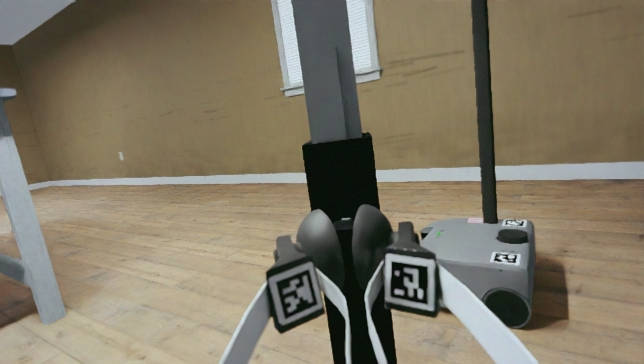

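not run: a stop came earlier in this reply.

not run: a stop came earlier in this reply.

Call:
execute_actions(
  actions=[
    {"r2":{"joints":{"lift_m":0.75}},"r1":{"joints":{"gripper_m":0.07}}},
  ],
  cameras=[],
)

Call:
execute_actions(
  actions=[
    {"r1":{"joints":{"arm_m":0.291}}},
  ],
  cameras=[],
)

Call:
execute_actions(
  actions=[
    {"r1":{"joints":{"gripper_m":-0.05}},"r2":{"joints":{"lift_m":0.779}}},
  ],
  cameras=[],
)

Call:
execute_actions(
  actions=[
    {"r1":{"joints":{"arm_m":0.27}}},
  ],
  cameras=[],
)

Call:
execute_actions(
  actions=[
    {"r2":{"joints":{"lift_m":0.85}}},
  ],
  cameras=["r1_wrist_camera"],
)

Call:
execute_actions(
  actions=[
    {"r1":{"joints":{"gripper_m":0.07}}},
  ],
  cameras=["r1_wrist_camera"],
)

Call:
execute_actions(
  actions=[
    {"r2":{"joints":{"lift_m":0.838}}},
  ],
  cameras=["r1_wrist_camera"],
)

Scene clock: 264.27 s.
r1.base_odometry: x=+0.215 y=+3.849 heading=-1.239 (m, m, rad; r1's odometry frame)
r1.turned_by_wheels: +0.000 (rad since the last result)
r1.turned_by_imu: +0.000 (rad since the last result)
r1.base_tilt: forward=-0.8 right=-0.4 (deg)
r1.lidar_m: 2.60 1.95 1.90 1.21 0.91 0.88 0.93 1.31 1.45 0.71 1.84 1.68
r1.head_depth_mm: 2407 2545 2861 2282 1778 1472 1233 / 2576 1434 2970 1916 1709 1458 1231 / 2671 2931 957 1906 1715 1457 - / 2859 3164 3106 828 1654 1389 1174 / 3038 3372 3094 2143 1760 1442 1221 / 3258 3668 3041 2214 1739 1427 1216 / 3448 3840 3003 2210 1735 1427 1213
r1.base_status: not commanded
r1.joint_positions: lift_m=+0.374 arm_m=+0.270 wrist_yaw_rad=+0.003 wrist_pitch_rad=-0.018 wrist_roll_rad=-0.002 gripper_m=+0.070 head_pan_rad=-1.577 head_tilt_rad=-0.593
r1.joint_status: all done
r1.motor_effort: left_wheel=+2(4) right_wheel=-3(4) lift_m=+23(23) arm_m=-3(10) wrist_yaw_rad=-3(6) wrist_pitch_rad=+5(6) wrist_roll_rad=+1(1) gripper_m=+0(90) head_pan_rad=+3(2) head_tilt_rad=-4(4) (%)
r1.hand_pose: x=-0.0207 y=-0.6711 z=+0.4842 quat_wxyz=(+0.708, +0.008, -0.706, -0.006) (m; r1's base frame)
r1.wrist_depth_mm: - - - 195 - - - / - - - 199 - - - / - - - 204 - - - / - - - 203 - - - / - - - 209 - - - / - - - 215 970 - 936 / - - 885 828 807 796 748
r2.base_odometry: x=-2.693 y=+0.578 heading=+3.010 (m, m, rad; r2's odometry frame)
r2.turned_by_wheels: +0.000 (rad since the last result)
r2.turned_by_imu: -0.001 (rad since the last result)
r2.base_tilt: forward=+0.4 right=+0.3 (deg)
r2.lidar_m: 1.26 1.31 1.47 1.42 1.48 2.06 2.30 1.44 3.49 0.79 1.59 1.30
r2.head_depth_mm: 2936 3331 2695 2060 1750 - 1180 / 2929 3311 2737 - 1695 1411 1212 / 2933 3282 2786 - 1643 1348 1220 / 2950 3187 876 2085 1642 1428 1233 / 2954 3265 2911 1798 1719 1456 1248 / 2946 3287 2966 1816 1698 1466 1252 / 2930 3185 1561 2250 1782 1486 1263
r2.base_status: not commanded
r2.joint_positions: lift_m=+0.750 arm_m=+0.391 wrist_yaw_rad=+0.008 wrist_pitch_rad=-0.076 wrist_roll_rad=-0.008 gripper_m=-0.029 head_pan_rad=-1.577 head_tilt_rad=-0.594
r2.joint_status: all done
r2.on_its_own: arm_m is at rest, and its effort (+22) is outside its rest range (-14 to +14); wrist_pitch_rad is at rest, and its effort (+36) is outside its rest range (-20 to +32)
r2.motor_effort: left_wheel=-1(1) right_wheel=+1(1) lift_m=+23(27) arm_m=+22(23) wrist_yaw_rad=-8(8) wrist_pitch_rad=+36(79) wrist_roll_rad=+3(5) gripper_m=-15(15) head_pan_rad=+2(3) head_tilt_rad=-4(4) (%)
r2.hand_pose: x=-0.0195 y=-0.7892 z=+0.8455 quat_wxyz=(+0.710, +0.030, -0.703, -0.024) (m; r2's base frame)
r2.wrist_depth_mm: - - - 191 - - - / - - - 200 - - - / - - - 209 - - - / - 951 162 162 164 165 - / - 810 102 109 127 - - / - - 293 195 - - - / - - 527 212 - - -
pictures: none
No camera images: the call's "cameras" was empty. Leave "cameras" out to get every camera's image.

Scene clock: 265.33 s.
r1.base_odometry: x=+0.215 y=+3.849 heading=-1.239 (m, m, rad; r1's odometry frame)
r1.turned_by_wheels: +0.000 (rad since the last result)
r1.turned_by_imu: +0.000 (rad since the last result)
r1.base_tilt: forward=-1.0 right=-0.4 (deg)
r1.lidar_m: 2.60 1.96 1.91 1.21 0.91 0.88 0.93 1.31 1.46 0.71 1.84 1.67
r1.head_depth_mm: 2417 2533 2874 2273 1782 1464 1241 / 2598 1425 2943 1917 1720 1458 1237 / 2710 2944 959 1907 1717 1471 - / 2873 3182 3100 828 1659 1440 1178 / 3065 3381 3023 2147 1749 1438 1223 / 3284 3659 3051 2225 1732 1439 1224 / 3501 3948 3030 2200 1737 1428 1214
r1.base_status: not commanded
r1.joint_positions: lift_m=+0.374 arm_m=+0.291 wrist_yaw_rad=+0.002 wrist_pitch_rad=-0.018 wrist_roll_rad=-0.002 gripper_m=+0.070 head_pan_rad=-1.577 head_tilt_rad=-0.593
r1.joint_status: all done
r1.motor_effort: left_wheel=+2(3) right_wheel=-3(3) lift_m=+23(23) arm_m=+5(6) wrist_yaw_rad=-2(2) wrist_pitch_rad=+6(6) wrist_roll_rad=+1(1) gripper_m=+1(1) head_pan_rad=+4(3) head_tilt_rad=-4(4) (%)
r1.hand_pose: x=-0.0208 y=-0.6914 z=+0.4841 quat_wxyz=(+0.708, +0.008, -0.706, -0.006) (m; r1's base frame)
r1.wrist_depth_mm: - - - 174 - - - / - - - 180 - - - / - - - 183 - - - / - - - 182 - - - / - - - 186 - - - / - - - 194 884 - 923 / - - 890 818 786 794 754
r2.base_odometry: x=-2.693 y=+0.578 heading=+3.010 (m, m, rad; r2's odometry frame)
r2.turned_by_wheels: +0.000 (rad since the last result)
r2.turned_by_imu: +0.000 (rad since the last result)
r2.base_tilt: forward=+0.3 right=+0.4 (deg)
r2.lidar_m: 1.26 1.32 1.47 1.42 1.48 2.06 2.31 1.45 3.49 0.79 1.59 1.30
r2.head_depth_mm: 2988 3275 2704 2075 1752 - 1177 / 2948 3297 2726 - 1691 1407 1214 / 2892 3296 2758 - 1642 1351 1218 / 2946 3218 877 2083 1644 1433 1237 / 2925 3284 2868 1777 1719 1454 1246 / 2914 3292 2962 1818 1686 1467 1247 / 2904 3222 1553 2251 1784 1479 1266
r2.base_status: not commanded
r2.joint_positions: lift_m=+0.750 arm_m=+0.391 wrist_yaw_rad=+0.008 wrist_pitch_rad=-0.076 wrist_roll_rad=-0.008 gripper_m=-0.029 head_pan_rad=-1.577 head_tilt_rad=-0.594
r2.joint_status: not commanded
r2.on_its_own: arm_m is at rest, and its effort (+22) is outside its rest range (-14 to +14); wrist_pitch_rad is at rest, and its effort (+36) is outside its rest range (-20 to +32)
r2.motor_effort: left_wheel=-1(1) right_wheel=+0(0) lift_m=+23(23) arm_m=+22(22) wrist_yaw_rad=-9(8) wrist_pitch_rad=+36(36) wrist_roll_rad=+3(3) gripper_m=-15(15) head_pan_rad=+2(1) head_tilt_rad=-4(3) (%)
r2.hand_pose: x=-0.0195 y=-0.7892 z=+0.8455 quat_wxyz=(+0.710, +0.030, -0.703, -0.024) (m; r2's base frame)
r2.wrist_depth_mm: - - - 192 - - - / - - - 200 - - - / - - - 208 - - - / - 938 162 162 163 165 - / - 836 103 108 126 - - / - - 295 194 - - - / - - 514 212 - - -
pictures: none
No camera images: the call's "cameras" was empty. Leave "cameras" out to get every camera's image.

Scene clock: 267.03 s.
r1.base_odometry: x=+0.215 y=+3.849 heading=-1.239 (m, m, rad; r1's odometry frame)
r1.turned_by_wheels: +0.000 (rad since the last result)
r1.turned_by_imu: +0.001 (rad since the last result)
r1.base_tilt: forward=-1.0 right=-0.5 (deg)
r1.lidar_m: 2.60 1.96 1.90 1.21 0.90 0.88 0.93 1.31 1.46 0.71 1.84 1.68
r1.head_depth_mm: 2412 2607 2851 2286 1791 1463 1238 / 2564 1426 2949 1930 1724 1461 1228 / 2685 2916 954 1909 1725 1465 1181 / 2863 3178 3141 830 1669 1467 1179 / 3055 3391 3068 2144 1745 1440 1223 / 3252 3634 3076 2217 1742 1433 1217 / 3485 3826 3027 2192 1733 1423 1214
r1.base_status: not commanded
r1.joint_positions: lift_m=+0.374 arm_m=+0.291 wrist_yaw_rad=+0.003 wrist_pitch_rad=-0.018 wrist_roll_rad=-0.002 gripper_m=-0.049 head_pan_rad=-1.577 head_tilt_rad=-0.593
r1.joint_status: all done
r1.motor_effort: left_wheel=+3(3) right_wheel=-4(4) lift_m=+23(23) arm_m=-1(4) wrist_yaw_rad=-4(3) wrist_pitch_rad=+6(6) wrist_roll_rad=+1(1) gripper_m=-28(100) head_pan_rad=+4(2) head_tilt_rad=-4(4) (%)
r1.hand_pose: x=-0.0206 y=-0.6919 z=+0.4842 quat_wxyz=(+0.708, +0.008, -0.706, -0.005) (m; r1's base frame)
r1.wrist_depth_mm: - - - 175 - - - / - - - 180 - - - / - - - 182 - - - / - - - 182 - - - / - - - 184 - - - / - - - 151 - 802 947 / - - 918 818 796 788 758
r2.base_odometry: x=-2.693 y=+0.578 heading=+3.010 (m, m, rad; r2's odometry frame)
r2.turned_by_wheels: +0.000 (rad since the last result)
r2.turned_by_imu: +0.000 (rad since the last result)
r2.base_tilt: forward=+0.5 right=+0.6 (deg)
r2.lidar_m: 1.26 1.31 1.47 1.42 1.49 2.06 2.31 1.44 3.49 0.79 1.58 1.30
r2.head_depth_mm: 2934 3249 2667 2102 - 1368 1177 / 2949 3246 2825 - 1679 1403 1211 / 2914 3263 2834 - 1647 1357 1224 / 2948 3166 871 2051 1661 1418 1233 / 2934 3239 2900 1780 1717 1458 1239 / 2934 3297 2930 1819 1684 1460 1259 / 2929 3183 1553 2244 1777 1481 1265
r2.base_status: not commanded
r2.joint_positions: lift_m=+0.779 arm_m=+0.391 wrist_yaw_rad=+0.008 wrist_pitch_rad=-0.154 wrist_roll_rad=-0.008 gripper_m=-0.029 head_pan_rad=-1.577 head_tilt_rad=-0.594
r2.joint_status: all done
r2.on_its_own: arm_m is at rest, and its effort (+19) is outside its rest range (-14 to +14); wrist_pitch_rad is at rest, and its effort (+72) is outside its rest range (-20 to +32)
r2.motor_effort: left_wheel=+1(1) right_wheel=-2(2) lift_m=+35(36) arm_m=+19(23) wrist_yaw_rad=-8(8) wrist_pitch_rad=+72(73) wrist_roll_rad=+4(3) gripper_m=-15(15) head_pan_rad=+3(3) head_tilt_rad=-4(4) (%)
r2.hand_pose: x=-0.0196 y=-0.7852 z=+0.8542 quat_wxyz=(+0.708, +0.058, -0.702, -0.052) (m; r2's base frame)
r2.wrist_depth_mm: - - - 185 - - - / - - - 193 - - - / - - - 204 - - - / - 868 172 173 174 - - / - 886 120 121 129 - - / - - 96 107 - - - / - - 486 225 - - -
pictures: none
No camera images: the call's "cameras" was empty. Leave "cameras" out to get every camera's image.

Scene clock: 268.20 s.
r1.base_odometry: x=+0.215 y=+3.849 heading=-1.239 (m, m, rad; r1's odometry frame)
r1.turned_by_wheels: +0.000 (rad since the last result)
r1.turned_by_imu: +0.000 (rad since the last result)
r1.base_tilt: forward=-0.8 right=-0.4 (deg)
r1.lidar_m: 2.61 1.96 1.91 1.21 0.91 0.88 0.93 1.31 1.46 0.71 1.84 1.67
r1.head_depth_mm: 2405 2555 2863 2292 1789 1461 1243 / 2565 1415 2985 1913 1714 1455 1242 / 2689 2900 957 1913 1713 1442 - / 2891 3178 3136 823 1648 1440 1174 / 3062 3434 3097 2143 1750 1443 1222 / 3279 3621 3060 2210 1737 1433 1220 / 3504 3879 3059 2206 1736 1424 1212
r1.base_status: not commanded
r1.joint_positions: lift_m=+0.374 arm_m=+0.271 wrist_yaw_rad=+0.005 wrist_pitch_rad=-0.015 wrist_roll_rad=-0.002 gripper_m=-0.042 head_pan_rad=-1.577 head_tilt_rad=-0.593
r1.joint_status: all done
r1.on_its_own: gripper_m is held at -0.043, not at your -0.050, by its stall guard, which is still easing
r1.motor_effort: left_wheel=+3(4) right_wheel=-5(7) lift_m=+23(23) arm_m=-10(15) wrist_yaw_rad=-6(6) wrist_pitch_rad=+5(6) wrist_roll_rad=+1(1) gripper_m=-19(28) head_pan_rad=+3(4) head_tilt_rad=-4(4) (%)
r1.hand_pose: x=-0.0201 y=-0.6717 z=+0.4850 quat_wxyz=(+0.708, +0.007, -0.706, -0.004) (m; r1's base frame)
r1.wrist_depth_mm: - - - 194 - - - / - - - 199 - - - / - - - 203 - - - / - - - 203 - - - / - - - 204 - - - / - - - 215 - 837 943 / - - 962 808 801 797 752
r2.base_odometry: x=-2.693 y=+0.578 heading=+3.010 (m, m, rad; r2's odometry frame)
r2.turned_by_wheels: +0.000 (rad since the last result)
r2.turned_by_imu: +0.000 (rad since the last result)
r2.base_tilt: forward=+0.5 right=+0.5 (deg)
r2.lidar_m: 1.26 1.31 1.47 1.42 1.48 2.06 2.31 1.44 3.48 0.79 1.59 1.30
r2.head_depth_mm: 2939 3261 2666 2106 - 1359 1176 / 2930 3282 2821 - 1685 1403 1210 / 2923 3280 2825 - 1647 1352 1222 / 2922 3139 873 2059 1638 1425 1229 / 2932 3284 2874 1775 1729 1457 1235 / 2922 3275 2928 1819 1681 1464 1252 / 2939 3198 1554 2247 1790 1482 1261
r2.base_status: not commanded
r2.joint_positions: lift_m=+0.779 arm_m=+0.391 wrist_yaw_rad=+0.008 wrist_pitch_rad=-0.156 wrist_roll_rad=-0.008 gripper_m=-0.029 head_pan_rad=-1.577 head_tilt_rad=-0.594
r2.joint_status: not commanded
r2.on_its_own: arm_m is at rest, and its effort (+19) is outside its rest range (-14 to +14); wrist_pitch_rad is at rest, and its effort (+73) is outside its rest range (-20 to +32)
r2.motor_effort: left_wheel=+1(1) right_wheel=-2(2) lift_m=+35(35) arm_m=+19(19) wrist_yaw_rad=-9(8) wrist_pitch_rad=+73(74) wrist_roll_rad=+3(3) gripper_m=-15(15) head_pan_rad=+4(2) head_tilt_rad=-5(4) (%)
r2.hand_pose: x=-0.0196 y=-0.7851 z=+0.8536 quat_wxyz=(+0.708, +0.058, -0.702, -0.052) (m; r2's base frame)
r2.wrist_depth_mm: - - - 185 - - - / - - - 194 - - - / - - - 206 - - - / - 883 172 173 174 - - / - 823 120 121 129 - - / - - 97 107 - - - / - 993 502 225 - - -
pictures: none
No camera images: the call's "cameras" was empty. Leave "cameras" out to get every camera's image.

Scene clock: 269.93 s.
r1.base_odometry: x=+0.215 y=+3.849 heading=-1.239 (m, m, rad; r1's odometry frame)
r1.turned_by_wheels: +0.000 (rad since the last result)
r1.turned_by_imu: +0.000 (rad since the last result)
r1.base_tilt: forward=-0.9 right=-0.5 (deg)
r1.lidar_m: 2.60 1.96 1.90 1.21 0.91 0.88 0.93 1.30 1.45 0.71 1.84 1.67
r1.head_depth_mm: 2398 2540 2860 2275 1778 1465 1239 / 2567 1416 3000 1915 1727 1456 1236 / 2714 2854 944 1949 1719 1451 - / 2881 3174 3115 827 1661 1442 1176 / 3031 3393 3071 2153 1751 1434 1221 / 3265 3644 3068 2211 1737 1428 1216 / 3496 3897 3039 2199 1735 1423 1213
r1.base_status: not commanded
r1.joint_positions: lift_m=+0.374 arm_m=+0.271 wrist_yaw_rad=+0.005 wrist_pitch_rad=-0.015 wrist_roll_rad=-0.002 gripper_m=-0.042 head_pan_rad=-1.577 head_tilt_rad=-0.593
r1.joint_status: not commanded
r1.on_its_own: gripper_m is held at -0.043, not at your -0.050, by its stall guard, which is not easing now
r1.motor_effort: left_wheel=+3(3) right_wheel=-4(4) lift_m=+23(23) arm_m=-10(10) wrist_yaw_rad=-6(5) wrist_pitch_rad=+5(5) wrist_roll_rad=+1(1) gripper_m=-24(24) head_pan_rad=+3(4) head_tilt_rad=-4(4) (%)
r1.hand_pose: x=-0.0202 y=-0.6717 z=+0.4850 quat_wxyz=(+0.708, +0.007, -0.706, -0.004) (m; r1's base frame)
r1.wrist_depth_mm: - - - 194 - - - / - - - 200 - - - / - - - 203 - - - / - - - 202 - - - / - - - - - - - / - - - 214 - 838 965 / - - 939 836 798 796 752
r2.base_odometry: x=-2.693 y=+0.578 heading=+3.010 (m, m, rad; r2's odometry frame)
r2.turned_by_wheels: +0.000 (rad since the last result)
r2.turned_by_imu: +0.002 (rad since the last result)
r2.base_tilt: forward=+0.5 right=+0.6 (deg)
r2.lidar_m: 1.26 1.32 1.47 1.42 1.48 2.06 2.29 1.45 3.48 0.79 1.59 1.30
r2.head_depth_mm: 2926 3296 2661 2116 - 1364 1178 / 2915 3307 2833 - 1672 1409 1209 / 2932 3252 2775 - 1654 1348 1220 / 2938 3161 873 2063 1638 1426 1228 / 2934 3261 2900 1723 1722 1455 1243 / 2901 3256 2940 1805 1688 1465 1249 / 2872 3173 1551 2240 1776 1482 1265
r2.base_status: not commanded
r2.joint_positions: lift_m=+0.785 arm_m=+0.391 wrist_yaw_rad=+0.008 wrist_pitch_rad=-0.172 wrist_roll_rad=-0.011 gripper_m=-0.029 head_pan_rad=-1.577 head_tilt_rad=-0.594
r2.joint_status: lift_m contact_stop (moved +0.006 of +0.071)
r2.on_its_own: lift_m is slack since a contact_stop, until your next command for it (your +0.850 is given up); wrist_pitch_rad is at rest, and its effort (+80) is outside its rest range (-20 to +32)
r2.motor_effort: left_wheel=+1(3) right_wheel=+0(6) lift_m=+29(52) arm_m=+10(19) wrist_yaw_rad=-9(9) wrist_pitch_rad=+80(100) wrist_roll_rad=+5(20) gripper_m=-14(14) head_pan_rad=+3(3) head_tilt_rad=-4(4) (%)
r2.hand_pose: x=-0.0195 y=-0.7847 z=+0.8558 quat_wxyz=(+0.709, +0.064, -0.700, -0.058) (m; r2's base frame)
r2.wrist_depth_mm: - - - 183 - - - / - - - 192 - - - / - - - 204 - - - / - 869 169 171 173 - - / - - 121 121 129 - - / - - 96 105 - - - / - - 508 229 - - -
pictures: r1_wrist_camera
Images, in order (width x height): r1_wrist_camera 644x364.

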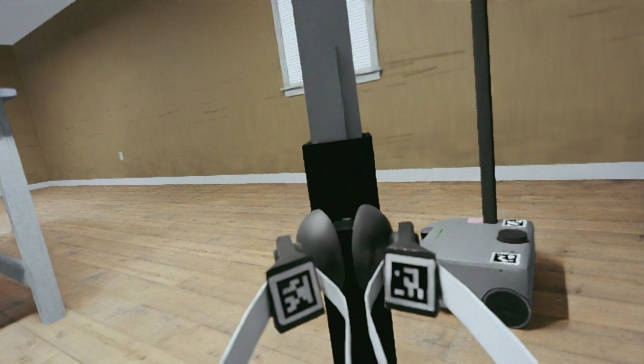

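not run: a stop came earlier in this reply.

not run: a stop came earlier in this reply.


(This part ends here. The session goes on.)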